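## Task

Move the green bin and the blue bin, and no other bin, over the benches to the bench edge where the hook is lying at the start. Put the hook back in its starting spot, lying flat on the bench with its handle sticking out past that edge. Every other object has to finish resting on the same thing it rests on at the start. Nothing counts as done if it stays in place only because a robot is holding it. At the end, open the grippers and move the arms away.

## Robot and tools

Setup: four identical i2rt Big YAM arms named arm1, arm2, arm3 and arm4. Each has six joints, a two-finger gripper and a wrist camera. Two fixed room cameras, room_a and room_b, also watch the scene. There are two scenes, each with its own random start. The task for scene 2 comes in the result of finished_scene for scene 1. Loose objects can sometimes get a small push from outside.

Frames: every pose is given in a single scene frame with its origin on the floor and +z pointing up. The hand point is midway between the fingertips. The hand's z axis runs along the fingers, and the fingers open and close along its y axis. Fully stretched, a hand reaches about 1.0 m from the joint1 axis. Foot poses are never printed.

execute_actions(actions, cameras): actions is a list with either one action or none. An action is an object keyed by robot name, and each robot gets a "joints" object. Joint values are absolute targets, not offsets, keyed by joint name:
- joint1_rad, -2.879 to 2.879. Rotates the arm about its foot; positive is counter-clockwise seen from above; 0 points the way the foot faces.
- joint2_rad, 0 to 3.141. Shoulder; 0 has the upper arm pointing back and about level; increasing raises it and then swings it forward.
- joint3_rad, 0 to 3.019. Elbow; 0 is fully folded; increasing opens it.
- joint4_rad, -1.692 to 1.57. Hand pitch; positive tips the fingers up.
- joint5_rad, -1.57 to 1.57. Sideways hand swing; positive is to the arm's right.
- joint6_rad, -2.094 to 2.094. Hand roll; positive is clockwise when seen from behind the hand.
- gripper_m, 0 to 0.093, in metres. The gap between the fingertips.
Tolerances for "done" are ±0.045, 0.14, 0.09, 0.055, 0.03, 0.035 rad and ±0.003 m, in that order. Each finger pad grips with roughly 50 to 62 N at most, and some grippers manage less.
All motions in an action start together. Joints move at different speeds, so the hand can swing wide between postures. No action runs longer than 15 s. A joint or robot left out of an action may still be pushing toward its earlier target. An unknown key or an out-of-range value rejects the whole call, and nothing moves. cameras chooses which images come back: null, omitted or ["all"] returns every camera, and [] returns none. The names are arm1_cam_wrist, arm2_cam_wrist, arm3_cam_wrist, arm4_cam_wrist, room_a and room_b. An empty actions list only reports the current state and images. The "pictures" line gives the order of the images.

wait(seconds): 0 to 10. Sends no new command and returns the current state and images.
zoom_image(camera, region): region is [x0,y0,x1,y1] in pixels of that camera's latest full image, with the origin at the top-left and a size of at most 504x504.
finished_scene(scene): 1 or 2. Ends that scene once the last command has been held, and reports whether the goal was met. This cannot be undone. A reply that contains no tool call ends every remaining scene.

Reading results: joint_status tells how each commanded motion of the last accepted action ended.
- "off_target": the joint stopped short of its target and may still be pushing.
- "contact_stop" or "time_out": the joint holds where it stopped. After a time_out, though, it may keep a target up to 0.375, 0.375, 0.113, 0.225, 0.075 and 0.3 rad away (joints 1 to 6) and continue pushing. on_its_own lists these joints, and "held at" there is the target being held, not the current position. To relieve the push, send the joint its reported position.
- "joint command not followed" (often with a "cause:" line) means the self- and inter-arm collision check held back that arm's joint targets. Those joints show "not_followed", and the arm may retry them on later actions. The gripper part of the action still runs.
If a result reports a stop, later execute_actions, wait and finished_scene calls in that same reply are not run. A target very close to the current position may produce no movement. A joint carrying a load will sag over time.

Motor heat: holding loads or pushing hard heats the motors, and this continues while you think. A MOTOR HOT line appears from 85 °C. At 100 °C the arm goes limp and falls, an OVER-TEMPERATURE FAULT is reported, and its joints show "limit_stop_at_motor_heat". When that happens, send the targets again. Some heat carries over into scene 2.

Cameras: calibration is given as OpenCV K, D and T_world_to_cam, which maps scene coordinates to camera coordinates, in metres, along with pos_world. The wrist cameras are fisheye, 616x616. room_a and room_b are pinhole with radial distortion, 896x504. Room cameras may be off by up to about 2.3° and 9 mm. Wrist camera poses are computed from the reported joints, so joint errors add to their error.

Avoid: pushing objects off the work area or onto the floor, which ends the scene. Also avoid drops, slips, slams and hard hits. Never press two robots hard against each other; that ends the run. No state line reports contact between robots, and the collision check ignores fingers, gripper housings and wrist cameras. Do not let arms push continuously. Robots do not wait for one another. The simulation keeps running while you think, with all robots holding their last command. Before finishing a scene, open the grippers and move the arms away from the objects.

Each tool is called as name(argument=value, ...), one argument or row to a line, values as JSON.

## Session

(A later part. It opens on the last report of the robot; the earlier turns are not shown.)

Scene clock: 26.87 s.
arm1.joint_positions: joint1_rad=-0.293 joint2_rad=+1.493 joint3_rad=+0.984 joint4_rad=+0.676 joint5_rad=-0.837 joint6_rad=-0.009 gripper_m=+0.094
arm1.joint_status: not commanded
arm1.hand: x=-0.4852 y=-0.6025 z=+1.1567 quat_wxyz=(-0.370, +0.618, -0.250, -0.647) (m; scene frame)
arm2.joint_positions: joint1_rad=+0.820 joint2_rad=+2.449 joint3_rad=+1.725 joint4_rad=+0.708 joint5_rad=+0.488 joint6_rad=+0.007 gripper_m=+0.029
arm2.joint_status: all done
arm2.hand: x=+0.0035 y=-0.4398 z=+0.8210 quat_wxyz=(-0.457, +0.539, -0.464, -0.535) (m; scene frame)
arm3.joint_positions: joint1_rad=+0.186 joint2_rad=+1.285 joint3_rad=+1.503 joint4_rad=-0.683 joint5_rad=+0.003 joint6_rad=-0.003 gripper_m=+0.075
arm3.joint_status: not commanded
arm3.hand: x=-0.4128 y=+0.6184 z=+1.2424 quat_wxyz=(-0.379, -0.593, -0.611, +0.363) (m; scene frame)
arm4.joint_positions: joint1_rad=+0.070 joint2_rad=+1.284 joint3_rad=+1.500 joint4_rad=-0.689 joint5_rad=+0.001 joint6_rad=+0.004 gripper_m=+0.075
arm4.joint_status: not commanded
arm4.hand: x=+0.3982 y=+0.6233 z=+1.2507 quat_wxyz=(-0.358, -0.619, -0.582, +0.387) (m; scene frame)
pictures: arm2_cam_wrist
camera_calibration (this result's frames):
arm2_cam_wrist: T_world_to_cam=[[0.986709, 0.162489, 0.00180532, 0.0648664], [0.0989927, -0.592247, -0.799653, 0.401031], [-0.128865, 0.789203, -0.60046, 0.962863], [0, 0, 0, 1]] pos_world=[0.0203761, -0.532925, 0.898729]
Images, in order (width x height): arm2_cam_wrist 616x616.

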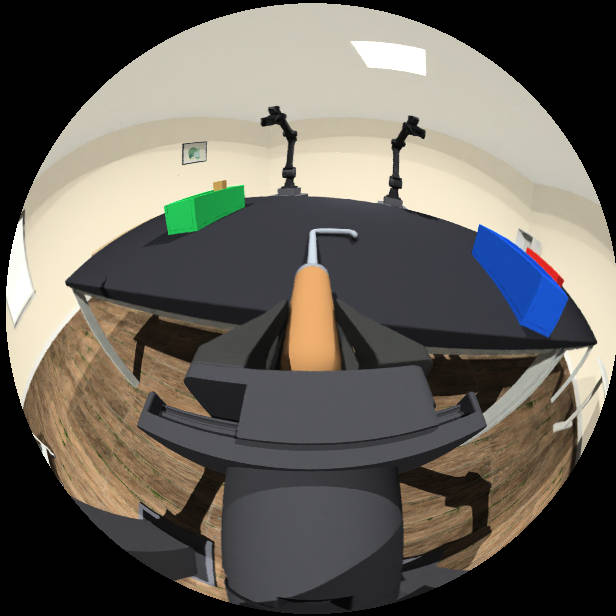

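execute_actions(
  actions=[
    {"arm2":{"joints":{"joint2_rad":2.475,"gripper_m":0.09}}},
  ],
  cameras=[],
)

execute_actions(
  actions=[
    {"arm2":{"joints":{"joint2_rad":1.7,"joint3_rad":1.3}}},
  ],
  cameras=[],
)

execute_actions(
  actions=[
    {"arm2":{"joints":{"joint1_rad":0.1}},"arm1":{"joints":{"joint1_rad":-0.81,"joint2_rad":1.9,"joint3_rad":1.2,"joint4_rad":0.64,"joint5_rad":-0.83}}},
  ],
  cameras=[],
)

execute_actions(
  actions=[
    {"arm1":{"joints":{"joint2_rad":2.6,"joint3_rad":2.07}}},
  ],
  cameras=["arm1_cam_wrist"],
)

Scene clock: 27.97 s.
arm1.joint_positions: joint1_rad=-0.293 joint2_rad=+1.493 joint3_rad=+0.984 joint4_rad=+0.676 joint5_rad=-0.837 joint6_rad=-0.009 gripper_m=+0.094
arm1.joint_status: not commanded
arm1.hand: x=-0.4852 y=-0.6025 z=+1.1567 quat_wxyz=(-0.370, +0.618, -0.250, -0.647) (m; scene frame)
arm2.joint_positions: joint1_rad=+0.820 joint2_rad=+2.451 joint3_rad=+1.725 joint4_rad=+0.708 joint5_rad=+0.488 joint6_rad=+0.007 gripper_m=+0.090
arm2.joint_status: all done
arm2.hand: x=+0.0035 y=-0.4399 z=+0.8194 quat_wxyz=(-0.457, +0.540, -0.464, -0.534) (m; scene frame)
arm3.joint_positions: joint1_rad=+0.186 joint2_rad=+1.285 joint3_rad=+1.503 joint4_rad=-0.683 joint5_rad=+0.003 joint6_rad=-0.003 gripper_m=+0.075
arm3.joint_status: not commanded
arm3.hand: x=-0.4128 y=+0.6184 z=+1.2424 quat_wxyz=(-0.379, -0.593, -0.611, +0.363) (m; scene frame)
arm4.joint_positions: joint1_rad=+0.070 joint2_rad=+1.284 joint3_rad=+1.500 joint4_rad=-0.689 joint5_rad=+0.001 joint6_rad=+0.004 gripper_m=+0.075
arm4.joint_status: not commanded
arm4.hand: x=+0.3982 y=+0.6233 z=+1.2507 quat_wxyz=(-0.358, -0.619, -0.582, +0.387) (m; scene frame)
pictures: none
No camera images: the call's "cameras" was empty. Leave "cameras" out to get every camera's image.

Scene clock: 29.67 s.
arm1.joint_positions: joint1_rad=-0.293 joint2_rad=+1.493 joint3_rad=+0.984 joint4_rad=+0.676 joint5_rad=-0.837 joint6_rad=-0.009 gripper_m=+0.094
arm1.joint_status: not commanded
arm1.hand: x=-0.4852 y=-0.6025 z=+1.1567 quat_wxyz=(-0.370, +0.618, -0.250, -0.647) (m; scene frame)
arm2.joint_positions: joint1_rad=+0.820 joint2_rad=+1.696 joint3_rad=+1.300 joint4_rad=+0.722 joint5_rad=+0.488 joint6_rad=+0.007 gripper_m=+0.090
arm2.joint_status: all done
arm2.hand: x=+0.1044 y=-0.5738 z=+1.1800 quat_wxyz=(-0.477, +0.414, -0.431, -0.645) (m; scene frame)
arm3.joint_positions: joint1_rad=+0.186 joint2_rad=+1.285 joint3_rad=+1.503 joint4_rad=-0.683 joint5_rad=+0.003 joint6_rad=-0.003 gripper_m=+0.075
arm3.joint_status: not commanded
arm3.hand: x=-0.4128 y=+0.6184 z=+1.2424 quat_wxyz=(-0.379, -0.593, -0.611, +0.363) (m; scene frame)
arm4.joint_positions: joint1_rad=+0.070 joint2_rad=+1.284 joint3_rad=+1.500 joint4_rad=-0.689 joint5_rad=+0.001 joint6_rad=+0.004 gripper_m=+0.075
arm4.joint_status: not commanded
arm4.hand: x=+0.3982 y=+0.6233 z=+1.2507 quat_wxyz=(-0.358, -0.619, -0.582, +0.387) (m; scene frame)
pictures: none
No camera images: the call's "cameras" was empty. Leave "cameras" out to get every camera's image.

Scene clock: 31.20 s.
arm1.joint_positions: joint1_rad=-0.814 joint2_rad=+1.912 joint3_rad=+1.171 joint4_rad=+0.644 joint5_rad=-0.829 joint6_rad=-0.008 gripper_m=+0.094
arm1.joint_status: all done
arm1.hand: x=-0.1198 y=-0.5908 z=+0.9863 quat_wxyz=(-0.433, +0.534, -0.497, -0.529) (m; scene frame)
arm2.joint_positions: joint1_rad=+0.093 joint2_rad=+1.696 joint3_rad=+1.300 joint4_rad=+0.722 joint5_rad=+0.492 joint6_rad=+0.006 gripper_m=+0.090
arm2.joint_status: all done
arm2.hand: x=+0.6018 y=-0.4925 z=+1.1777 quat_wxyz=(-0.674, +0.233, -0.552, -0.432) (m; scene frame)
arm3.joint_positions: joint1_rad=+0.186 joint2_rad=+1.285 joint3_rad=+1.503 joint4_rad=-0.683 joint5_rad=+0.003 joint6_rad=-0.003 gripper_m=+0.075
arm3.joint_status: not commanded
arm3.hand: x=-0.4128 y=+0.6184 z=+1.2424 quat_wxyz=(-0.379, -0.593, -0.611, +0.363) (m; scene frame)
arm4.joint_positions: joint1_rad=+0.070 joint2_rad=+1.284 joint3_rad=+1.500 joint4_rad=-0.689 joint5_rad=+0.001 joint6_rad=+0.004 gripper_m=+0.075
arm4.joint_status: not commanded
arm4.hand: x=+0.3982 y=+0.6233 z=+1.2507 quat_wxyz=(-0.358, -0.619, -0.582, +0.387) (m; scene frame)
pictures: none
No camera images: the call's "cameras" was empty. Leave "cameras" out to get every camera's image.

Scene clock: 32.83 s.
arm1.joint_positions: joint1_rad=-0.814 joint2_rad=+2.605 joint3_rad=+2.021 joint4_rad=+0.644 joint5_rad=-0.829 joint6_rad=-0.008 gripper_m=+0.094
arm1.joint_status: all done
arm1.hand: x=+0.0130 y=-0.4321 z=+0.8648 quat_wxyz=(-0.489, +0.533, -0.442, -0.530) (m; scene frame)
arm2.joint_positions: joint1_rad=+0.093 joint2_rad=+1.696 joint3_rad=+1.300 joint4_rad=+0.722 joint5_rad=+0.492 joint6_rad=+0.006 gripper_m=+0.090
arm2.joint_status: not commanded
arm2.hand: x=+0.6018 y=-0.4925 z=+1.1777 quat_wxyz=(-0.674, +0.233, -0.552, -0.432) (m; scene frame)
arm3.joint_positions: joint1_rad=+0.186 joint2_rad=+1.285 joint3_rad=+1.503 joint4_rad=-0.683 joint5_rad=+0.003 joint6_rad=-0.003 gripper_m=+0.075
arm3.joint_status: not commanded
arm3.hand: x=-0.4128 y=+0.6184 z=+1.2424 quat_wxyz=(-0.379, -0.593, -0.611, +0.363) (m; scene frame)
arm4.joint_positions: joint1_rad=+0.070 joint2_rad=+1.284 joint3_rad=+1.500 joint4_rad=-0.689 joint5_rad=+0.001 joint6_rad=+0.004 gripper_m=+0.075
arm4.joint_status: not commanded
arm4.hand: x=+0.3982 y=+0.6233 z=+1.2507 quat_wxyz=(-0.358, -0.619, -0.582, +0.387) (m; scene frame)
pictures: arm1_cam_wrist
camera_calibration (this result's frames):
arm1_cam_wrist: T_world_to_cam=[[0.992322, 0.118786, 0.0344593, 0.00718104], [0.0936416, -0.539534, -0.83674, 0.493806], [-0.0808011, 0.833542, -0.546515, 0.95796], [0, 0, 0, 1]] pos_world=[0.0240375, -0.532928, 0.936479]
Images, in order (width x height): arm1_cam_wrist 616x616.

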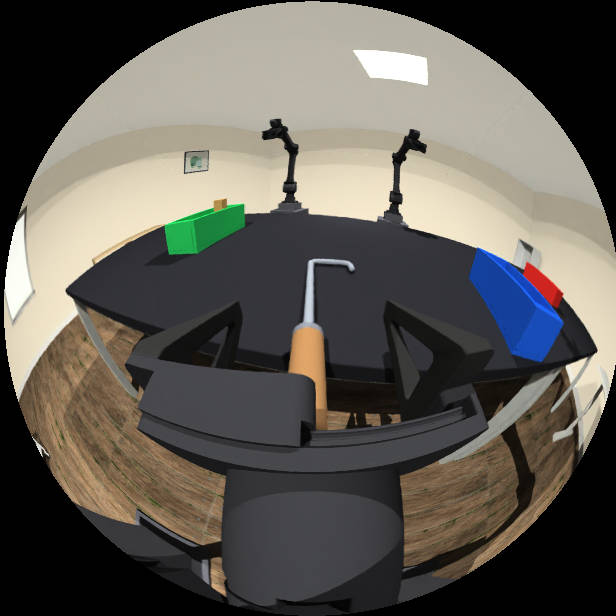

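execute_actions(
  actions=[
    {"arm1":{"joints":{"joint2_rad":2.677,"gripper_m":0.06}}},
  ],
  cameras=[],
)

execute_actions(
  actions=[
    {"arm1":{"joints":{"gripper_m":0}}},
  ],
  cameras=["arm1_cam_wrist"],
)

Scene clock: 34.17 s.
arm1.joint_positions: joint1_rad=-0.814 joint2_rad=+2.681 joint3_rad=+2.026 joint4_rad=+0.644 joint5_rad=-0.829 joint6_rad=-0.008 gripper_m=+0.060
arm1.joint_status: all done
arm1.hand: x=+0.0090 y=-0.4369 z=+0.8016 quat_wxyz=(-0.464, +0.534, -0.467, -0.530) (m; scene frame)
arm2.joint_positions: joint1_rad=+0.093 joint2_rad=+1.696 joint3_rad=+1.300 joint4_rad=+0.722 joint5_rad=+0.492 joint6_rad=+0.006 gripper_m=+0.090
arm2.joint_status: not commanded
arm2.hand: x=+0.6018 y=-0.4925 z=+1.1777 quat_wxyz=(-0.674, +0.233, -0.552, -0.432) (m; scene frame)
arm3.joint_positions: joint1_rad=+0.186 joint2_rad=+1.285 joint3_rad=+1.503 joint4_rad=-0.683 joint5_rad=+0.003 joint6_rad=-0.003 gripper_m=+0.075
arm3.joint_status: not commanded
arm3.hand: x=-0.4128 y=+0.6184 z=+1.2424 quat_wxyz=(-0.379, -0.593, -0.611, +0.363) (m; scene frame)
arm4.joint_positions: joint1_rad=+0.070 joint2_rad=+1.284 joint3_rad=+1.500 joint4_rad=-0.689 joint5_rad=+0.001 joint6_rad=+0.004 gripper_m=+0.075
arm4.joint_status: not commanded
arm4.hand: x=+0.3982 y=+0.6233 z=+1.2507 quat_wxyz=(-0.358, -0.619, -0.582, +0.387) (m; scene frame)
pictures: none
No camera images: the call's "cameras" was empty. Leave "cameras" out to get every camera's image.

Scene clock: 34.80 s.
arm1.joint_positions: joint1_rad=-0.814 joint2_rad=+2.681 joint3_rad=+2.026 joint4_rad=+0.644 joint5_rad=-0.828 joint6_rad=-0.008 gripper_m=+0.029
arm1.joint_status: gripper_m off_target (ended at +0.029, target +0.000)
arm1.hand: x=+0.0092 y=-0.4369 z=+0.8016 quat_wxyz=(-0.465, +0.534, -0.468, -0.530) (m; scene frame)
arm2.joint_positions: joint1_rad=+0.093 joint2_rad=+1.696 joint3_rad=+1.300 joint4_rad=+0.722 joint5_rad=+0.492 joint6_rad=+0.006 gripper_m=+0.090
arm2.joint_status: not commanded
arm2.hand: x=+0.6018 y=-0.4925 z=+1.1777 quat_wxyz=(-0.674, +0.233, -0.552, -0.432) (m; scene frame)
arm3.joint_positions: joint1_rad=+0.186 joint2_rad=+1.285 joint3_rad=+1.503 joint4_rad=-0.683 joint5_rad=+0.003 joint6_rad=-0.003 gripper_m=+0.075
arm3.joint_status: not commanded
arm3.hand: x=-0.4128 y=+0.6184 z=+1.2424 quat_wxyz=(-0.379, -0.593, -0.611, +0.363) (m; scene frame)
arm4.joint_positions: joint1_rad=+0.070 joint2_rad=+1.284 joint3_rad=+1.500 joint4_rad=-0.689 joint5_rad=+0.001 joint6_rad=+0.004 gripper_m=+0.075
arm4.joint_status: not commanded
arm4.hand: x=+0.3982 y=+0.6233 z=+1.2507 quat_wxyz=(-0.358, -0.619, -0.582, +0.387) (m; scene frame)
pictures: arm1_cam_wrist
camera_calibration (this result's frames):
arm1_cam_wrist: T_world_to_cam=[[0.992843, 0.118123, -0.0176266, 0.0551481], [0.0551606, -0.58444, -0.80956, 0.39774], [-0.105929, 0.802793, -0.586773, 0.946172], [0, 0, 0, 1]] pos_world=[0.023534, -0.533639, 0.878155]
Images, in order (width x height): arm1_cam_wrist 616x616.

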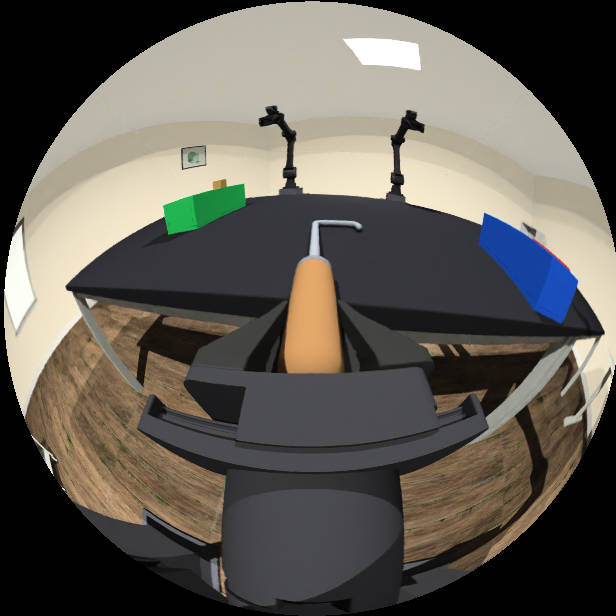

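execute_actions(
  actions=[
    {"arm1":{"joints":{"joint2_rad":2.53,"joint6_rad":1.57}}},
  ],
  cameras=[],
)

execute_actions(
  actions=[
    {"arm1":{"joints":{"joint1_rad":-0.55,"joint2_rad":2.16,"joint3_rad":1.68,"joint5_rad":-0.3}}},
  ],
  cameras=[],
)

execute_actions(
  actions=[
    {"arm1":{"joints":{"joint1_rad":-0.18,"joint5_rad":0.2}}},
  ],
  cameras=["arm1_cam_wrist","arm3_cam_wrist"],
)

Scene clock: 37.27 s.
arm1.joint_positions: joint1_rad=-0.814 joint2_rad=+2.566 joint3_rad=+2.026 joint4_rad=+0.629 joint5_rad=-0.830 joint6_rad=+1.547 gripper_m=+0.029
arm1.joint_status: all done
arm1.hand: x=+0.0147 y=-0.4299 z=+0.8984 quat_wxyz=(+0.016, +0.077, -0.681, -0.728) (m; scene frame)
arm2.joint_positions: joint1_rad=+0.093 joint2_rad=+1.696 joint3_rad=+1.300 joint4_rad=+0.722 joint5_rad=+0.492 joint6_rad=+0.006 gripper_m=+0.090
arm2.joint_status: not commanded
arm2.hand: x=+0.6018 y=-0.4925 z=+1.1777 quat_wxyz=(-0.674, +0.233, -0.552, -0.432) (m; scene frame)
arm3.joint_positions: joint1_rad=+0.186 joint2_rad=+1.285 joint3_rad=+1.503 joint4_rad=-0.683 joint5_rad=+0.003 joint6_rad=-0.003 gripper_m=+0.075
arm3.joint_status: not commanded
arm3.hand: x=-0.4128 y=+0.6184 z=+1.2424 quat_wxyz=(-0.379, -0.593, -0.611, +0.363) (m; scene frame)
arm4.joint_positions: joint1_rad=+0.070 joint2_rad=+1.284 joint3_rad=+1.500 joint4_rad=-0.689 joint5_rad=+0.001 joint6_rad=+0.004 gripper_m=+0.075
arm4.joint_status: not commanded
arm4.hand: x=+0.3982 y=+0.6233 z=+1.2507 quat_wxyz=(-0.358, -0.619, -0.582, +0.387) (m; scene frame)
pictures: none
No camera images: the call's "cameras" was empty. Leave "cameras" out to get every camera's image.

Scene clock: 39.10 s.
arm1.joint_positions: joint1_rad=-0.555 joint2_rad=+2.194 joint3_rad=+1.663 joint4_rad=+0.617 joint5_rad=-0.299 joint6_rad=+1.550 gripper_m=+0.029
arm1.joint_status: all done
arm1.hand: x=-0.1399 y=-0.3918 z=+1.0231 quat_wxyz=(-0.068, -0.031, -0.677, -0.732) (m; scene frame)
arm2.joint_positions: joint1_rad=+0.093 joint2_rad=+1.696 joint3_rad=+1.300 joint4_rad=+0.722 joint5_rad=+0.492 joint6_rad=+0.006 gripper_m=+0.090
arm2.joint_status: not commanded
arm2.hand: x=+0.6018 y=-0.4925 z=+1.1777 quat_wxyz=(-0.674, +0.233, -0.552, -0.432) (m; scene frame)
arm3.joint_positions: joint1_rad=+0.186 joint2_rad=+1.285 joint3_rad=+1.503 joint4_rad=-0.683 joint5_rad=+0.003 joint6_rad=-0.003 gripper_m=+0.075
arm3.joint_status: not commanded
arm3.hand: x=-0.4128 y=+0.6184 z=+1.2424 quat_wxyz=(-0.379, -0.593, -0.611, +0.363) (m; scene frame)
arm4.joint_positions: joint1_rad=+0.070 joint2_rad=+1.284 joint3_rad=+1.500 joint4_rad=-0.689 joint5_rad=+0.001 joint6_rad=+0.004 gripper_m=+0.075
arm4.joint_status: not commanded
arm4.hand: x=+0.3982 y=+0.6233 z=+1.2507 quat_wxyz=(-0.358, -0.619, -0.582, +0.387) (m; scene frame)
pictures: none
No camera images: the call's "cameras" was empty. Leave "cameras" out to get every camera's image.

Scene clock: 41.03 s.
arm1.joint_positions: joint1_rad=-0.184 joint2_rad=+2.194 joint3_rad=+1.663 joint4_rad=+0.617 joint5_rad=+0.202 joint6_rad=+1.550 gripper_m=+0.029
arm1.joint_status: all done
arm1.hand: x=-0.3687 y=-0.3314 z=+1.0234 quat_wxyz=(-0.101, -0.090, -0.671, -0.729) (m; scene frame)
arm2.joint_positions: joint1_rad=+0.093 joint2_rad=+1.696 joint3_rad=+1.300 joint4_rad=+0.722 joint5_rad=+0.492 joint6_rad=+0.006 gripper_m=+0.090
arm2.joint_status: not commanded
arm2.hand: x=+0.6018 y=-0.4925 z=+1.1777 quat_wxyz=(-0.674, +0.233, -0.552, -0.432) (m; scene frame)
arm3.joint_positions: joint1_rad=+0.186 joint2_rad=+1.285 joint3_rad=+1.503 joint4_rad=-0.683 joint5_rad=+0.003 joint6_rad=-0.003 gripper_m=+0.075
arm3.joint_status: not commanded
arm3.hand: x=-0.4128 y=+0.6184 z=+1.2424 quat_wxyz=(-0.379, -0.593, -0.611, +0.363) (m; scene frame)
arm4.joint_positions: joint1_rad=+0.070 joint2_rad=+1.284 joint3_rad=+1.500 joint4_rad=-0.689 joint5_rad=+0.001 joint6_rad=+0.004 gripper_m=+0.075
arm4.joint_status: not commanded
arm4.hand: x=+0.3982 y=+0.6233 z=+1.2507 quat_wxyz=(-0.358, -0.619, -0.582, +0.387) (m; scene frame)
pictures: arm1_cam_wrist, arm3_cam_wrist
camera_calibration (this result's frames):
arm1_cam_wrist: T_world_to_cam=[[0.00559802, 0.072325, -0.997365, 1.0453], [-0.938943, -0.342751, -0.030125, -0.424364], [-0.344026, 0.936638, 0.0659903, 0.2401], [0, 0, 0, 1]] pos_world=[-0.321704, -0.445939, 1.01391]
arm3_cam_wrist: T_world_to_cam=[[-0.999664, -0.0257733, -0.0028553, -0.399421], [-0.0216771, 0.89102, -0.453446, 0.00619044], [0.014231, -0.453232, -0.891279, 1.51791], [0, 0, 0, 1]] pos_world=[-0.420754, 0.672156, 1.35455]
Images, in order (width x height): arm1_cam_wrist 616x616, arm3_cam_wrist 616x616.

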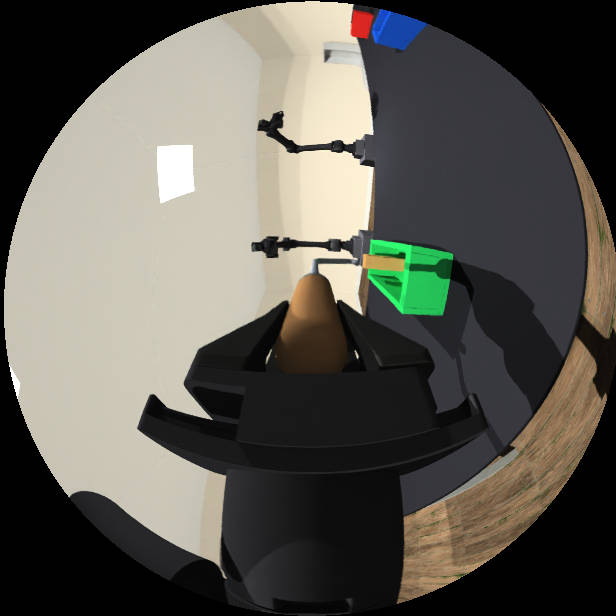

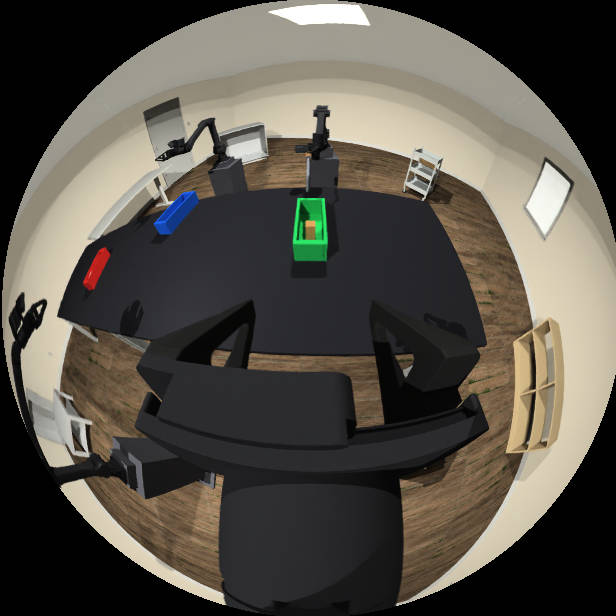

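execute_actions(
  actions=[
    {"arm1":{"joints":{"joint2_rad":2.255,"joint5_rad":0.17}}},
  ],
  cameras=[],
)

execute_actions(
  actions=[
    {"arm1":{"joints":{"joint2_rad":1.965,"joint3_rad":1.27}}},
  ],
  cameras=[],
)

execute_actions(
  actions=[
    {"arm1":{"joints":{"joint2_rad":1.6,"joint3_rad":0.825}}},
  ],
  cameras=["arm1_cam_wrist","room_b"],
)

Scene clock: 42.50 s.
arm1.joint_positions: joint1_rad=-0.183 joint2_rad=+2.313 joint3_rad=+1.652 joint4_rad=+0.610 joint5_rad=+0.170 joint6_rad=+1.550 gripper_m=+0.029
arm1.joint_status: all done
arm1.hand: x=-0.3745 y=-0.3272 z=+0.9153 quat_wxyz=(-0.092, -0.075, -0.720, -0.683) (m; scene frame)
arm2.joint_positions: joint1_rad=+0.093 joint2_rad=+1.696 joint3_rad=+1.300 joint4_rad=+0.722 joint5_rad=+0.492 joint6_rad=+0.006 gripper_m=+0.090
arm2.joint_status: not commanded
arm2.hand: x=+0.6018 y=-0.4925 z=+1.1777 quat_wxyz=(-0.674, +0.233, -0.552, -0.432) (m; scene frame)
arm3.joint_positions: joint1_rad=+0.186 joint2_rad=+1.285 joint3_rad=+1.503 joint4_rad=-0.683 joint5_rad=+0.003 joint6_rad=-0.003 gripper_m=+0.075
arm3.joint_status: not commanded
arm3.hand: x=-0.4128 y=+0.6184 z=+1.2424 quat_wxyz=(-0.379, -0.593, -0.611, +0.363) (m; scene frame)
arm4.joint_positions: joint1_rad=+0.070 joint2_rad=+1.284 joint3_rad=+1.500 joint4_rad=-0.689 joint5_rad=+0.001 joint6_rad=+0.004 gripper_m=+0.075
arm4.joint_status: not commanded
arm4.hand: x=+0.3982 y=+0.6233 z=+1.2507 quat_wxyz=(-0.358, -0.619, -0.582, +0.387) (m; scene frame)
pictures: none
No camera images: the call's "cameras" was empty. Leave "cameras" out to get every camera's image.

Scene clock: 43.73 s.
arm1.joint_positions: joint1_rad=-0.183 joint2_rad=+1.988 joint3_rad=+1.259 joint4_rad=+0.610 joint5_rad=+0.169 joint6_rad=+1.552 gripper_m=+0.029
arm1.joint_status: all done
arm1.hand: x=-0.3818 y=-0.4355 z=+0.9646 quat_wxyz=(-0.092, -0.074, -0.743, -0.659) (m; scene frame)
arm2.joint_positions: joint1_rad=+0.093 joint2_rad=+1.696 joint3_rad=+1.300 joint4_rad=+0.722 joint5_rad=+0.492 joint6_rad=+0.006 gripper_m=+0.090
arm2.joint_status: not commanded
arm2.hand: x=+0.6018 y=-0.4925 z=+1.1777 quat_wxyz=(-0.674, +0.233, -0.552, -0.432) (m; scene frame)
arm3.joint_positions: joint1_rad=+0.186 joint2_rad=+1.285 joint3_rad=+1.503 joint4_rad=-0.683 joint5_rad=+0.003 joint6_rad=-0.003 gripper_m=+0.075
arm3.joint_status: not commanded
arm3.hand: x=-0.4128 y=+0.6184 z=+1.2424 quat_wxyz=(-0.379, -0.593, -0.611, +0.363) (m; scene frame)
arm4.joint_positions: joint1_rad=+0.070 joint2_rad=+1.284 joint3_rad=+1.500 joint4_rad=-0.689 joint5_rad=+0.001 joint6_rad=+0.004 gripper_m=+0.075
arm4.joint_status: not commanded
arm4.hand: x=+0.3982 y=+0.6233 z=+1.2507 quat_wxyz=(-0.358, -0.619, -0.582, +0.387) (m; scene frame)
pictures: none
No camera images: the call's "cameras" was empty. Leave "cameras" out to get every camera's image.

Scene clock: 44.93 s.
arm1.joint_positions: joint1_rad=-0.183 joint2_rad=+1.620 joint3_rad=+0.816 joint4_rad=+0.610 joint5_rad=+0.169 joint6_rad=+1.555 gripper_m=+0.029
arm1.joint_status: all done
arm1.hand: x=-0.3919 y=-0.5871 z=+0.9814 quat_wxyz=(-0.091, -0.073, -0.768, -0.630) (m; scene frame)
arm2.joint_positions: joint1_rad=+0.093 joint2_rad=+1.696 joint3_rad=+1.300 joint4_rad=+0.722 joint5_rad=+0.492 joint6_rad=+0.006 gripper_m=+0.090
arm2.joint_status: not commanded
arm2.hand: x=+0.6018 y=-0.4925 z=+1.1777 quat_wxyz=(-0.674, +0.233, -0.552, -0.432) (m; scene frame)
arm3.joint_positions: joint1_rad=+0.186 joint2_rad=+1.285 joint3_rad=+1.503 joint4_rad=-0.683 joint5_rad=+0.003 joint6_rad=-0.003 gripper_m=+0.075
arm3.joint_status: not commanded
arm3.hand: x=-0.4128 y=+0.6184 z=+1.2424 quat_wxyz=(-0.379, -0.593, -0.611, +0.363) (m; scene frame)
arm4.joint_positions: joint1_rad=+0.070 joint2_rad=+1.284 joint3_rad=+1.500 joint4_rad=-0.689 joint5_rad=+0.001 joint6_rad=+0.004 gripper_m=+0.075
arm4.joint_status: not commanded
arm4.hand: x=+0.3982 y=+0.6233 z=+1.2507 quat_wxyz=(-0.358, -0.619, -0.582, +0.387) (m; scene frame)
pictures: arm1_cam_wrist, room_b
camera_calibration (this result's frames):
arm1_cam_wrist: T_world_to_cam=[[-0.0177173, -0.203537, -0.978907, 0.832742], [-0.926417, -0.364922, 0.0926429, -0.663663], [-0.376081, 0.908518, -0.182095, 0.68882], [0, 0, 0, 1]] pos_world=[-0.341023, -0.698497, 1.00209]
Images, in order (width x height): arm1_cam_wrist 616x616, room_b 896x504.

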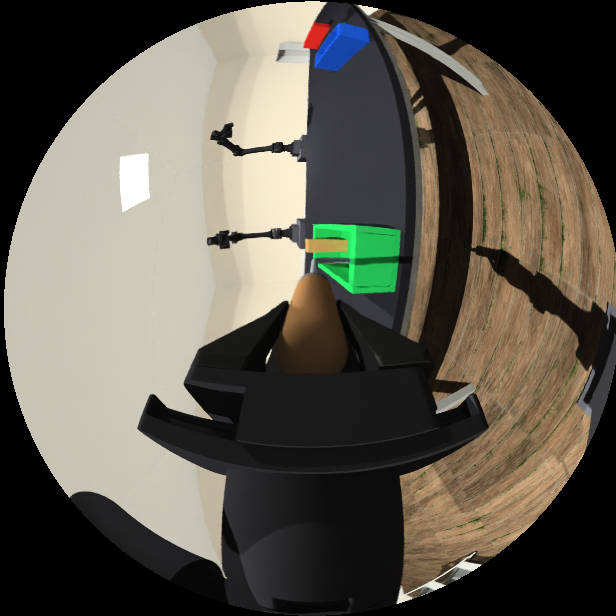

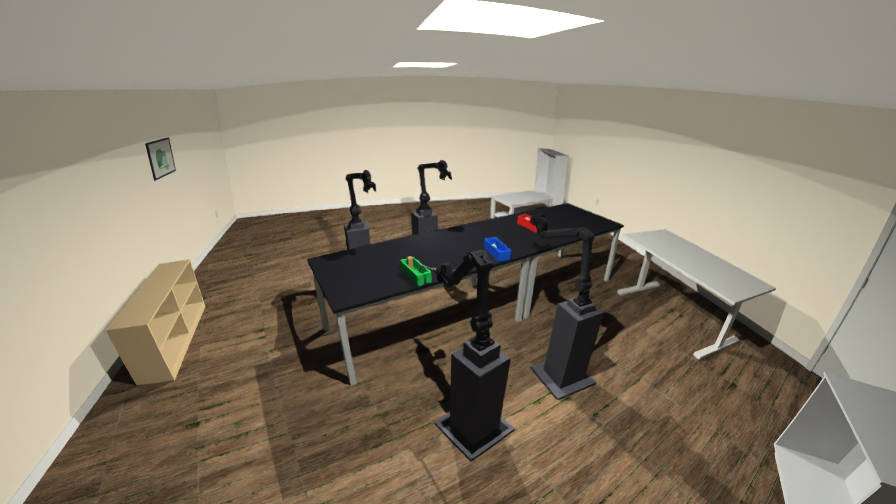

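Good. Return the hook to the middle.

execute_actions(
  actions=[
    {"arm1":{"joints":{"joint3_rad":1.12}}},
  ],
  cameras=[],
)

execute_actions(
  actions=[
    {"arm1":{"joints":{"joint1_rad":-0.83,"joint2_rad":2.4,"joint3_rad":2.04,"joint5_rad":-0.84}}},
  ],
  cameras=[],
)

execute_actions(
  actions=[
    {"arm1":{"joints":{"joint2_rad":2.52,"joint6_rad":0}}},
  ],
  cameras=[],
)

execute_actions(
  actions=[
    {"arm1":{"joints":{"joint2_rad":2.635,"joint4_rad":0.69}}},
  ],
  cameras=["arm1_cam_wrist"],
)

Scene clock: 47.67 s.
arm1.joint_positions: joint1_rad=-0.183 joint2_rad=+1.627 joint3_rad=+1.058 joint4_rad=+0.606 joint5_rad=+0.169 joint6_rad=+1.555 gripper_m=+0.029
arm1.joint_status: all done
arm1.hand: x=-0.3877 y=-0.5236 z=+1.1063 quat_wxyz=(-0.088, -0.078, -0.689, -0.715) (m; scene frame)
arm2.joint_positions: joint1_rad=+0.093 joint2_rad=+1.696 joint3_rad=+1.300 joint4_rad=+0.722 joint5_rad=+0.492 joint6_rad=+0.006 gripper_m=+0.090
arm2.joint_status: not commanded
arm2.hand: x=+0.6018 y=-0.4925 z=+1.1777 quat_wxyz=(-0.674, +0.233, -0.552, -0.432) (m; scene frame)
arm3.joint_positions: joint1_rad=+0.186 joint2_rad=+1.285 joint3_rad=+1.503 joint4_rad=-0.683 joint5_rad=+0.003 joint6_rad=-0.003 gripper_m=+0.075
arm3.joint_status: not commanded
arm3.hand: x=-0.4128 y=+0.6184 z=+1.2424 quat_wxyz=(-0.379, -0.593, -0.611, +0.363) (m; scene frame)
arm4.joint_positions: joint1_rad=+0.070 joint2_rad=+1.284 joint3_rad=+1.500 joint4_rad=-0.689 joint5_rad=+0.001 joint6_rad=+0.004 gripper_m=+0.075
arm4.joint_status: not commanded
arm4.hand: x=+0.3982 y=+0.6233 z=+1.2507 quat_wxyz=(-0.358, -0.619, -0.582, +0.387) (m; scene frame)
pictures: none
No camera images: the call's "cameras" was empty. Leave "cameras" out to get every camera's image.

Scene clock: 49.83 s.
arm1.joint_positions: joint1_rad=-0.827 joint2_rad=+2.454 joint3_rad=+1.953 joint4_rad=+0.606 joint5_rad=-0.843 joint6_rad=+1.555 gripper_m=+0.029
arm1.joint_status: all done
arm1.hand: x=+0.0148 y=-0.4453 z=+0.9534 quat_wxyz=(+0.015, +0.079, -0.677, -0.732) (m; scene frame)
arm2.joint_positions: joint1_rad=+0.093 joint2_rad=+1.696 joint3_rad=+1.300 joint4_rad=+0.722 joint5_rad=+0.492 joint6_rad=+0.006 gripper_m=+0.090
arm2.joint_status: not commanded
arm2.hand: x=+0.6018 y=-0.4925 z=+1.1777 quat_wxyz=(-0.674, +0.233, -0.552, -0.432) (m; scene frame)
arm3.joint_positions: joint1_rad=+0.186 joint2_rad=+1.285 joint3_rad=+1.503 joint4_rad=-0.683 joint5_rad=+0.003 joint6_rad=-0.003 gripper_m=+0.075
arm3.joint_status: not commanded
arm3.hand: x=-0.4128 y=+0.6184 z=+1.2424 quat_wxyz=(-0.379, -0.593, -0.611, +0.363) (m; scene frame)
arm4.joint_positions: joint1_rad=+0.070 joint2_rad=+1.284 joint3_rad=+1.500 joint4_rad=-0.689 joint5_rad=+0.001 joint6_rad=+0.004 gripper_m=+0.075
arm4.joint_status: not commanded
arm4.hand: x=+0.3982 y=+0.6233 z=+1.2507 quat_wxyz=(-0.358, -0.619, -0.582, +0.387) (m; scene frame)
pictures: none
No camera images: the call's "cameras" was empty. Leave "cameras" out to get every camera's image.

Scene clock: 51.97 s.
arm1.joint_positions: joint1_rad=-0.826 joint2_rad=+2.547 joint3_rad=+1.977 joint4_rad=+0.628 joint5_rad=-0.843 joint6_rad=+0.015 gripper_m=+0.029
arm1.joint_status: all done
arm1.hand: x=+0.0160 y=-0.4423 z=+0.8896 quat_wxyz=(-0.482, +0.529, -0.448, -0.536) (m; scene frame)
arm2.joint_positions: joint1_rad=+0.093 joint2_rad=+1.696 joint3_rad=+1.300 joint4_rad=+0.722 joint5_rad=+0.492 joint6_rad=+0.006 gripper_m=+0.090
arm2.joint_status: not commanded
arm2.hand: x=+0.6018 y=-0.4925 z=+1.1777 quat_wxyz=(-0.674, +0.233, -0.552, -0.432) (m; scene frame)
arm3.joint_positions: joint1_rad=+0.186 joint2_rad=+1.285 joint3_rad=+1.503 joint4_rad=-0.683 joint5_rad=+0.003 joint6_rad=-0.003 gripper_m=+0.075
arm3.joint_status: not commanded
arm3.hand: x=-0.4128 y=+0.6184 z=+1.2424 quat_wxyz=(-0.379, -0.593, -0.611, +0.363) (m; scene frame)
arm4.joint_positions: joint1_rad=+0.070 joint2_rad=+1.284 joint3_rad=+1.500 joint4_rad=-0.689 joint5_rad=+0.001 joint6_rad=+0.004 gripper_m=+0.075
arm4.joint_status: not commanded
arm4.hand: x=+0.3982 y=+0.6233 z=+1.2507 quat_wxyz=(-0.358, -0.619, -0.582, +0.387) (m; scene frame)
pictures: none
No camera images: the call's "cameras" was empty. Leave "cameras" out to get every camera's image.

Scene clock: 52.97 s.
arm1.joint_positions: joint1_rad=-0.826 joint2_rad=+2.649 joint3_rad=+1.983 joint4_rad=+0.668 joint5_rad=-0.838 joint6_rad=+0.005 gripper_m=+0.029
arm1.joint_status: all done
arm1.hand: x=+0.0124 y=-0.4474 z=+0.8125 quat_wxyz=(-0.466, +0.530, -0.467, -0.532) (m; scene frame)
arm2.joint_positions: joint1_rad=+0.093 joint2_rad=+1.696 joint3_rad=+1.300 joint4_rad=+0.722 joint5_rad=+0.492 joint6_rad=+0.006 gripper_m=+0.090
arm2.joint_status: not commanded
arm2.hand: x=+0.6018 y=-0.4925 z=+1.1777 quat_wxyz=(-0.674, +0.233, -0.552, -0.432) (m; scene frame)
arm3.joint_positions: joint1_rad=+0.186 joint2_rad=+1.285 joint3_rad=+1.503 joint4_rad=-0.683 joint5_rad=+0.003 joint6_rad=-0.003 gripper_m=+0.075
arm3.joint_status: not commanded
arm3.hand: x=-0.4128 y=+0.6184 z=+1.2424 quat_wxyz=(-0.379, -0.593, -0.611, +0.363) (m; scene frame)
arm4.joint_positions: joint1_rad=+0.070 joint2_rad=+1.284 joint3_rad=+1.500 joint4_rad=-0.689 joint5_rad=+0.001 joint6_rad=+0.004 gripper_m=+0.075
arm4.joint_status: not commanded
arm4.hand: x=+0.3982 y=+0.6233 z=+1.2507 quat_wxyz=(-0.358, -0.619, -0.582, +0.387) (m; scene frame)
pictures: arm1_cam_wrist
camera_calibration (this result's frames):
arm1_cam_wrist: T_world_to_cam=[[0.99303, 0.115971, -0.0210353, 0.0551433], [0.0502574, -0.578067, -0.81444, 0.407041], [-0.106611, 0.807706, -0.579866, 0.957938], [0, 0, 0, 1]] pos_world=[0.0269112, -0.54483, 0.888146]
Images, in order (width x height): arm1_cam_wrist 616x616.

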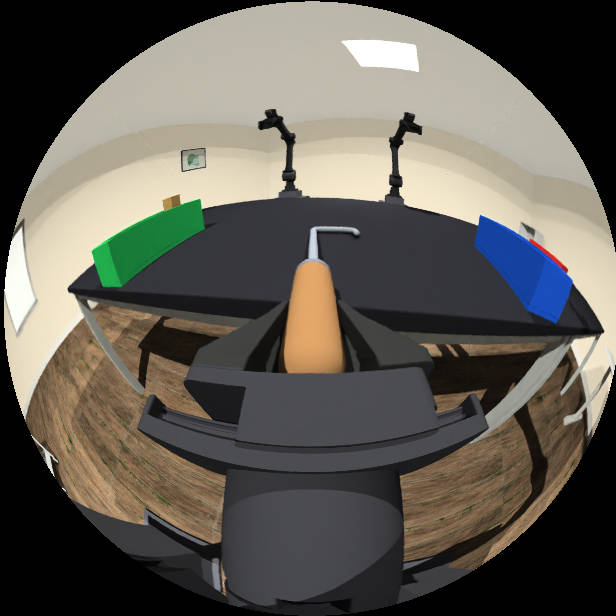

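execute_actions(
  actions=[
    {"arm1":{"joints":{"gripper_m":0.08}}},
  ],
  cameras=[],
)

execute_actions(
  actions=[
    {"arm1":{"joints":{"joint2_rad":1.7,"joint3_rad":1.4}}},
  ],
  cameras=[],
)

execute_actions(
  actions=[
    {"arm1":{"joints":{"joint1_rad":0.1,"joint2_rad":1.0,"joint3_rad":1.0}},"arm2":{"joints":{"joint1_rad":0.808,"joint2_rad":2.0,"joint4_rad":0.69,"joint5_rad":0.48}}},
  ],
  cameras=[],
)

execute_actions(
  actions=[
    {"arm2":{"joints":{"joint2_rad":2.4,"joint3_rad":1.775}}},
  ],
  cameras=[],
)

execute_actions(
  actions=[
    {"arm2":{"joints":{"joint2_rad":2.475}}},
  ],
  cameras=["arm2_cam_wrist"],
)

Scene clock: 54.20 s.
arm1.joint_positions: joint1_rad=-0.826 joint2_rad=+2.649 joint3_rad=+1.984 joint4_rad=+0.668 joint5_rad=-0.838 joint6_rad=+0.005 gripper_m=+0.080
arm1.joint_status: all done
arm1.hand: x=+0.0126 y=-0.4472 z=+0.8130 quat_wxyz=(-0.467, +0.530, -0.467, -0.532) (m; scene frame)
arm2.joint_positions: joint1_rad=+0.093 joint2_rad=+1.696 joint3_rad=+1.300 joint4_rad=+0.722 joint5_rad=+0.492 joint6_rad=+0.006 gripper_m=+0.090
arm2.joint_status: not commanded
arm2.hand: x=+0.6018 y=-0.4925 z=+1.1777 quat_wxyz=(-0.674, +0.233, -0.552, -0.432) (m; scene frame)
arm3.joint_positions: joint1_rad=+0.186 joint2_rad=+1.285 joint3_rad=+1.503 joint4_rad=-0.683 joint5_rad=+0.003 joint6_rad=-0.003 gripper_m=+0.075
arm3.joint_status: not commanded
arm3.hand: x=-0.4128 y=+0.6184 z=+1.2424 quat_wxyz=(-0.379, -0.593, -0.611, +0.363) (m; scene frame)
arm4.joint_positions: joint1_rad=+0.070 joint2_rad=+1.284 joint3_rad=+1.500 joint4_rad=-0.689 joint5_rad=+0.001 joint6_rad=+0.004 gripper_m=+0.075
arm4.joint_status: not commanded
arm4.hand: x=+0.3982 y=+0.6233 z=+1.2507 quat_wxyz=(-0.358, -0.619, -0.582, +0.387) (m; scene frame)
pictures: none
No camera images: the call's "cameras" was empty. Leave "cameras" out to get every camera's image.

Scene clock: 56.00 s.
arm1.joint_positions: joint1_rad=-0.826 joint2_rad=+1.699 joint3_rad=+1.405 joint4_rad=+0.682 joint5_rad=-0.839 joint6_rad=+0.005 gripper_m=+0.080
arm1.joint_status: all done
arm1.hand: x=-0.1172 y=-0.5984 z=+1.2565 quat_wxyz=(-0.593, +0.519, -0.323, -0.524) (m; scene frame)
arm2.joint_positions: joint1_rad=+0.093 joint2_rad=+1.696 joint3_rad=+1.300 joint4_rad=+0.722 joint5_rad=+0.492 joint6_rad=+0.006 gripper_m=+0.090
arm2.joint_status: not commanded
arm2.hand: x=+0.6018 y=-0.4925 z=+1.1777 quat_wxyz=(-0.674, +0.233, -0.552, -0.432) (m; scene frame)
arm3.joint_positions: joint1_rad=+0.186 joint2_rad=+1.285 joint3_rad=+1.503 joint4_rad=-0.683 joint5_rad=+0.003 joint6_rad=-0.003 gripper_m=+0.075
arm3.joint_status: not commanded
arm3.hand: x=-0.4128 y=+0.6184 z=+1.2424 quat_wxyz=(-0.379, -0.593, -0.611, +0.363) (m; scene frame)
arm4.joint_positions: joint1_rad=+0.070 joint2_rad=+1.284 joint3_rad=+1.500 joint4_rad=-0.689 joint5_rad=+0.001 joint6_rad=+0.004 gripper_m=+0.075
arm4.joint_status: not commanded
arm4.hand: x=+0.3982 y=+0.6233 z=+1.2507 quat_wxyz=(-0.358, -0.619, -0.582, +0.387) (m; scene frame)
pictures: none
No camera images: the call's "cameras" was empty. Leave "cameras" out to get every camera's image.

Scene clock: 57.67 s.
arm1.joint_positions: joint1_rad=+0.095 joint2_rad=+1.001 joint3_rad=+1.006 joint4_rad=+0.683 joint5_rad=-0.840 joint6_rad=+0.005 gripper_m=+0.080
arm1.joint_status: all done
arm1.hand: x=-0.6714 y=-0.8294 z=+1.4058 quat_wxyz=(-0.382, +0.535, +0.041, -0.752) (m; scene frame)
arm2.joint_positions: joint1_rad=+0.806 joint2_rad=+2.004 joint3_rad=+1.290 joint4_rad=+0.694 joint5_rad=+0.478 joint6_rad=+0.005 gripper_m=+0.090
arm2.joint_status: all done
arm2.hand: x=+0.0785 y=-0.5246 z=+0.9482 quat_wxyz=(-0.458, +0.540, -0.464, -0.532) (m; scene frame)
arm3.joint_positions: joint1_rad=+0.186 joint2_rad=+1.285 joint3_rad=+1.503 joint4_rad=-0.683 joint5_rad=+0.003 joint6_rad=-0.003 gripper_m=+0.075
arm3.joint_status: not commanded
arm3.hand: x=-0.4128 y=+0.6184 z=+1.2424 quat_wxyz=(-0.379, -0.593, -0.611, +0.363) (m; scene frame)
arm4.joint_positions: joint1_rad=+0.070 joint2_rad=+1.284 joint3_rad=+1.500 joint4_rad=-0.689 joint5_rad=+0.001 joint6_rad=+0.004 gripper_m=+0.075
arm4.joint_status: not commanded
arm4.hand: x=+0.3982 y=+0.6233 z=+1.2507 quat_wxyz=(-0.358, -0.619, -0.582, +0.387) (m; scene frame)
pictures: none
No camera images: the call's "cameras" was empty. Leave "cameras" out to get every camera's image.

Scene clock: 59.03 s.
arm1.joint_positions: joint1_rad=+0.095 joint2_rad=+1.001 joint3_rad=+1.006 joint4_rad=+0.683 joint5_rad=-0.840 joint6_rad=+0.005 gripper_m=+0.080
arm1.joint_status: not commanded
arm1.hand: x=-0.6714 y=-0.8294 z=+1.4058 quat_wxyz=(-0.382, +0.535, +0.041, -0.752) (m; scene frame)
arm2.joint_positions: joint1_rad=+0.806 joint2_rad=+2.411 joint3_rad=+1.729 joint4_rad=+0.694 joint5_rad=+0.478 joint6_rad=+0.005 gripper_m=+0.090
arm2.joint_status: all done
arm2.hand: x=+0.0107 y=-0.4312 z=+0.8534 quat_wxyz=(-0.461, +0.528, -0.462, -0.544) (m; scene frame)
arm3.joint_positions: joint1_rad=+0.186 joint2_rad=+1.285 joint3_rad=+1.503 joint4_rad=-0.683 joint5_rad=+0.003 joint6_rad=-0.003 gripper_m=+0.075
arm3.joint_status: not commanded
arm3.hand: x=-0.4128 y=+0.6184 z=+1.2424 quat_wxyz=(-0.379, -0.593, -0.611, +0.363) (m; scene frame)
arm4.joint_positions: joint1_rad=+0.070 joint2_rad=+1.284 joint3_rad=+1.500 joint4_rad=-0.689 joint5_rad=+0.001 joint6_rad=+0.004 gripper_m=+0.075
arm4.joint_status: not commanded
arm4.hand: x=+0.3982 y=+0.6233 z=+1.2507 quat_wxyz=(-0.358, -0.619, -0.582, +0.387) (m; scene frame)
pictures: none
No camera images: the call's "cameras" was empty. Leave "cameras" out to get every camera's image.

Scene clock: 59.93 s.
arm1.joint_positions: joint1_rad=+0.095 joint2_rad=+1.001 joint3_rad=+1.006 joint4_rad=+0.683 joint5_rad=-0.840 joint6_rad=+0.005 gripper_m=+0.080
arm1.joint_status: not commanded
arm1.hand: x=-0.6714 y=-0.8294 z=+1.4058 quat_wxyz=(-0.382, +0.535, +0.041, -0.752) (m; scene frame)
arm2.joint_positions: joint1_rad=+0.806 joint2_rad=+2.465 joint3_rad=+1.734 joint4_rad=+0.694 joint5_rad=+0.479 joint6_rad=+0.005 gripper_m=+0.090
arm2.joint_status: all done
arm2.hand: x=+0.0117 y=-0.4326 z=+0.8093 quat_wxyz=(-0.457, +0.545, -0.466, -0.526) (m; scene frame)
arm3.joint_positions: joint1_rad=+0.186 joint2_rad=+1.285 joint3_rad=+1.503 joint4_rad=-0.683 joint5_rad=+0.003 joint6_rad=-0.003 gripper_m=+0.075
arm3.joint_status: not commanded
arm3.hand: x=-0.4128 y=+0.6184 z=+1.2424 quat_wxyz=(-0.379, -0.593, -0.611, +0.363) (m; scene frame)
arm4.joint_positions: joint1_rad=+0.070 joint2_rad=+1.284 joint3_rad=+1.500 joint4_rad=-0.689 joint5_rad=+0.001 joint6_rad=+0.004 gripper_m=+0.075
arm4.joint_status: not commanded
arm4.hand: x=+0.3982 y=+0.6233 z=+1.2507 quat_wxyz=(-0.358, -0.619, -0.582, +0.387) (m; scene frame)
pictures: arm2_cam_wrist
camera_calibration (this result's frames):
arm2_cam_wrist: T_world_to_cam=[[0.987382, 0.157796, 0.013282, 0.0442866], [0.107337, -0.605254, -0.788762, 0.380512], [-0.116424, 0.780236, -0.614555, 0.9586], [0, 0, 0, 1]] pos_world=[0.0270336, -0.524616, 0.888657]
Images, in order (width x height): arm2_cam_wrist 616x616.

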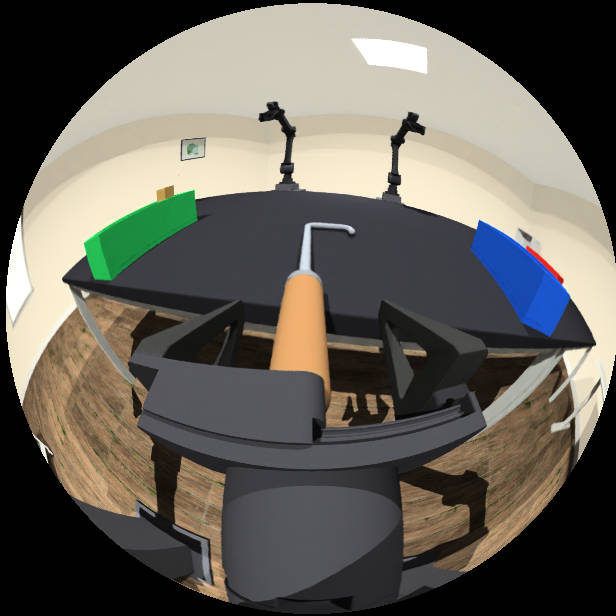

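execute_actions(
  actions=[
    {"arm2":{"joints":{"gripper_m":0,"joint4_rad":0.665}}},
  ],
  cameras=[],
)

execute_actions(
  actions=[
    {"arm2":{"joints":{"joint2_rad":2.32,"joint6_rad":1.57}}},
  ],
  cameras=["arm2_cam_wrist"],
)

execute_actions(
  actions=[
    {"arm2":{"joints":{"joint1_rad":0.45,"joint2_rad":2.1,"joint3_rad":1.89,"joint5_rad":0.1}}},
  ],
  cameras=[],
)

execute_actions(
  actions=[
    {"arm2":{"joints":{"joint1_rad":-0.49,"joint2_rad":2.2,"joint5_rad":-0.64}}},
  ],
  cameras=["arm2_cam_wrist"],
)

Scene clock: 61.17 s.
arm1.joint_positions: joint1_rad=+0.095 joint2_rad=+1.001 joint3_rad=+1.006 joint4_rad=+0.683 joint5_rad=-0.840 joint6_rad=+0.005 gripper_m=+0.080
arm1.joint_status: not commanded
arm1.hand: x=-0.6714 y=-0.8294 z=+1.4058 quat_wxyz=(-0.382, +0.535, +0.041, -0.752) (m; scene frame)
arm2.joint_positions: joint1_rad=+0.806 joint2_rad=+2.465 joint3_rad=+1.734 joint4_rad=+0.683 joint5_rad=+0.478 joint6_rad=+0.004 gripper_m=+0.029
arm2.joint_status: gripper_m off_target (ended at +0.029, target +0.000); the others done
arm2.hand: x=+0.0113 y=-0.4329 z=+0.8068 quat_wxyz=(-0.456, +0.549, -0.466, -0.523) (m; scene frame)
arm3.joint_positions: joint1_rad=+0.186 joint2_rad=+1.285 joint3_rad=+1.503 joint4_rad=-0.683 joint5_rad=+0.003 joint6_rad=-0.003 gripper_m=+0.075
arm3.joint_status: not commanded
arm3.hand: x=-0.4128 y=+0.6184 z=+1.2424 quat_wxyz=(-0.379, -0.593, -0.611, +0.363) (m; scene frame)
arm4.joint_positions: joint1_rad=+0.070 joint2_rad=+1.284 joint3_rad=+1.500 joint4_rad=-0.689 joint5_rad=+0.001 joint6_rad=+0.004 gripper_m=+0.075
arm4.joint_status: not commanded
arm4.hand: x=+0.3982 y=+0.6233 z=+1.2507 quat_wxyz=(-0.358, -0.619, -0.582, +0.387) (m; scene frame)
pictures: none
No camera images: the call's "cameras" was empty. Leave "cameras" out to get every camera's image.

Scene clock: 63.33 s.
arm1.joint_positions: joint1_rad=+0.095 joint2_rad=+1.001 joint3_rad=+1.006 joint4_rad=+0.683 joint5_rad=-0.840 joint6_rad=+0.005 gripper_m=+0.080
arm1.joint_status: not commanded
arm1.hand: x=-0.6714 y=-0.8294 z=+1.4058 quat_wxyz=(-0.382, +0.535, +0.041, -0.752) (m; scene frame)
arm2.joint_positions: joint1_rad=+0.806 joint2_rad=+2.342 joint3_rad=+1.734 joint4_rad=+0.654 joint5_rad=+0.480 joint6_rad=+1.546 gripper_m=+0.029
arm2.joint_status: all done
arm2.hand: x=+0.0098 y=-0.4299 z=+0.9051 quat_wxyz=(+0.053, +0.050, -0.689, -0.721) (m; scene frame)
arm3.joint_positions: joint1_rad=+0.186 joint2_rad=+1.285 joint3_rad=+1.503 joint4_rad=-0.683 joint5_rad=+0.003 joint6_rad=-0.003 gripper_m=+0.075
arm3.joint_status: not commanded
arm3.hand: x=-0.4128 y=+0.6184 z=+1.2424 quat_wxyz=(-0.379, -0.593, -0.611, +0.363) (m; scene frame)
arm4.joint_positions: joint1_rad=+0.070 joint2_rad=+1.284 joint3_rad=+1.500 joint4_rad=-0.689 joint5_rad=+0.001 joint6_rad=+0.004 gripper_m=+0.075
arm4.joint_status: not commanded
arm4.hand: x=+0.3982 y=+0.6233 z=+1.2507 quat_wxyz=(-0.358, -0.619, -0.582, +0.387) (m; scene frame)
pictures: arm2_cam_wrist
camera_calibration (this result's frames):
arm2_cam_wrist: T_world_to_cam=[[-0.0035042, 0.0550559, -0.998477, 0.925675], [-0.710632, -0.702629, -0.0362489, -0.257005], [-0.703555, 0.709423, 0.0415867, 0.39661], [0, 0, 0, 1]] pos_world=[0.0996448, -0.512907, 0.898455]
Images, in order (width x height): arm2_cam_wrist 616x616.

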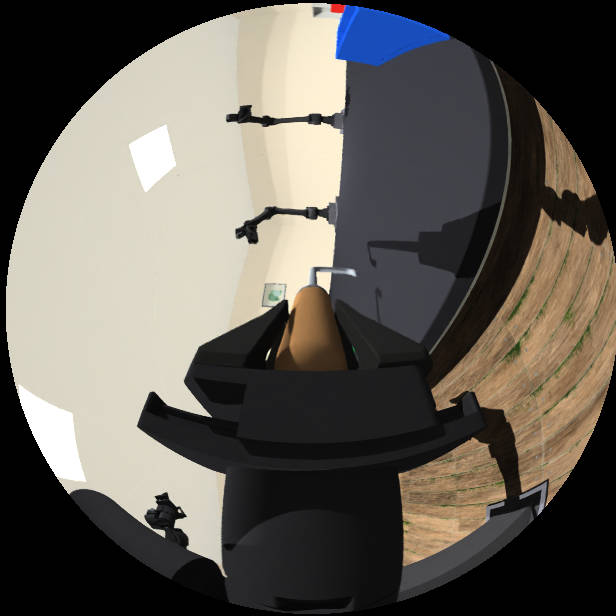

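Scene clock: 65.37 s.
arm1.joint_positions: joint1_rad=+0.095 joint2_rad=+1.001 joint3_rad=+1.006 joint4_rad=+0.683 joint5_rad=-0.840 joint6_rad=+0.005 gripper_m=+0.080
arm1.joint_status: not commanded
arm1.hand: x=-0.6714 y=-0.8294 z=+1.4058 quat_wxyz=(-0.382, +0.535, +0.041, -0.752) (m; scene frame)
arm2.joint_positions: joint1_rad=+0.452 joint2_rad=+2.134 joint3_rad=+1.839 joint4_rad=+0.635 joint5_rad=+0.100 joint6_rad=+1.550 gripper_m=+0.029
arm2.joint_status: all done
arm2.hand: x=+0.2396 y=-0.3353 z=+1.1428 quat_wxyz=(+0.075, +0.042, -0.574, -0.814) (m; scene frame)
arm3.joint_positions: joint1_rad=+0.186 joint2_rad=+1.285 joint3_rad=+1.503 joint4_rad=-0.683 joint5_rad=+0.003 joint6_rad=-0.003 gripper_m=+0.075
arm3.joint_status: not commanded
arm3.hand: x=-0.4128 y=+0.6184 z=+1.2424 quat_wxyz=(-0.379, -0.593, -0.611, +0.363) (m; scene frame)
arm4.joint_positions: joint1_rad=+0.070 joint2_rad=+1.284 joint3_rad=+1.500 joint4_rad=-0.689 joint5_rad=+0.001 joint6_rad=+0.004 gripper_m=+0.075
arm4.joint_status: not commanded
arm4.hand: x=+0.3982 y=+0.6233 z=+1.2507 quat_wxyz=(-0.358, -0.619, -0.582, +0.387) (m; scene frame)
pictures: none
No camera images: the call's "cameras" was empty. Leave "cameras" out to get every camera's image.

Scene clock: 67.87 s.
arm1.joint_positions: joint1_rad=+0.095 joint2_rad=+1.001 joint3_rad=+1.006 joint4_rad=+0.683 joint5_rad=-0.840 joint6_rad=+0.005 gripper_m=+0.080
arm1.joint_status: not commanded
arm1.hand: x=-0.6714 y=-0.8294 z=+1.4058 quat_wxyz=(-0.382, +0.535, +0.041, -0.752) (m; scene frame)
arm2.joint_positions: joint1_rad=-0.494 joint2_rad=+2.259 joint3_rad=+1.839 joint4_rad=+0.635 joint5_rad=-0.644 joint6_rad=+1.550 gripper_m=+0.029
arm2.joint_status: all done
arm2.hand: x=+0.9214 y=-0.4403 z=+1.0230 quat_wxyz=(-0.063, +0.041, -0.641, -0.764) (m; scene frame)
arm3.joint_positions: joint1_rad=+0.186 joint2_rad=+1.285 joint3_rad=+1.503 joint4_rad=-0.683 joint5_rad=+0.003 joint6_rad=-0.003 gripper_m=+0.075
arm3.joint_status: not commanded
arm3.hand: x=-0.4128 y=+0.6184 z=+1.2424 quat_wxyz=(-0.379, -0.593, -0.611, +0.363) (m; scene frame)
arm4.joint_positions: joint1_rad=+0.070 joint2_rad=+1.284 joint3_rad=+1.500 joint4_rad=-0.689 joint5_rad=+0.001 joint6_rad=+0.004 gripper_m=+0.075
arm4.joint_status: not commanded
arm4.hand: x=+0.3982 y=+0.6233 z=+1.2507 quat_wxyz=(-0.358, -0.619, -0.582, +0.387) (m; scene frame)
pictures: arm2_cam_wrist
camera_calibration (this result's frames):
arm2_cam_wrist: T_world_to_cam=[[0.154575, 0.178998, -0.971631, 0.928695], [-0.806101, -0.545765, -0.228784, 0.74176], [-0.571234, 0.818597, 0.0599292, 0.947784], [0, 0, 0, 1]] pos_world=[0.995787, -0.537261, 1.01525]
Images, in order (width x height): arm2_cam_wrist 616x616.

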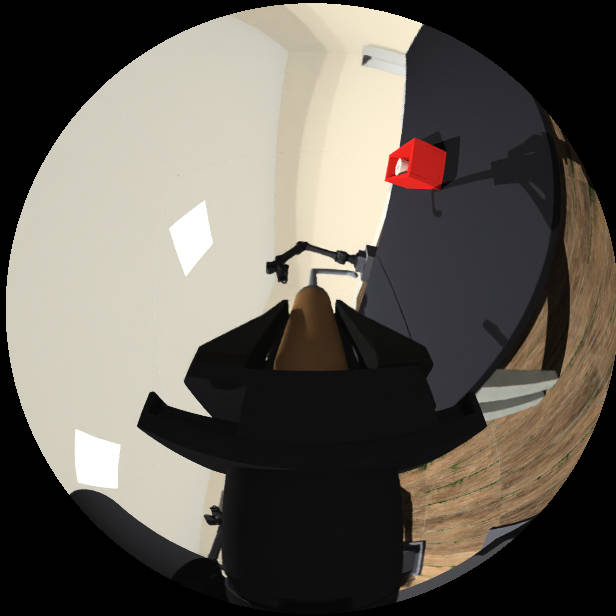

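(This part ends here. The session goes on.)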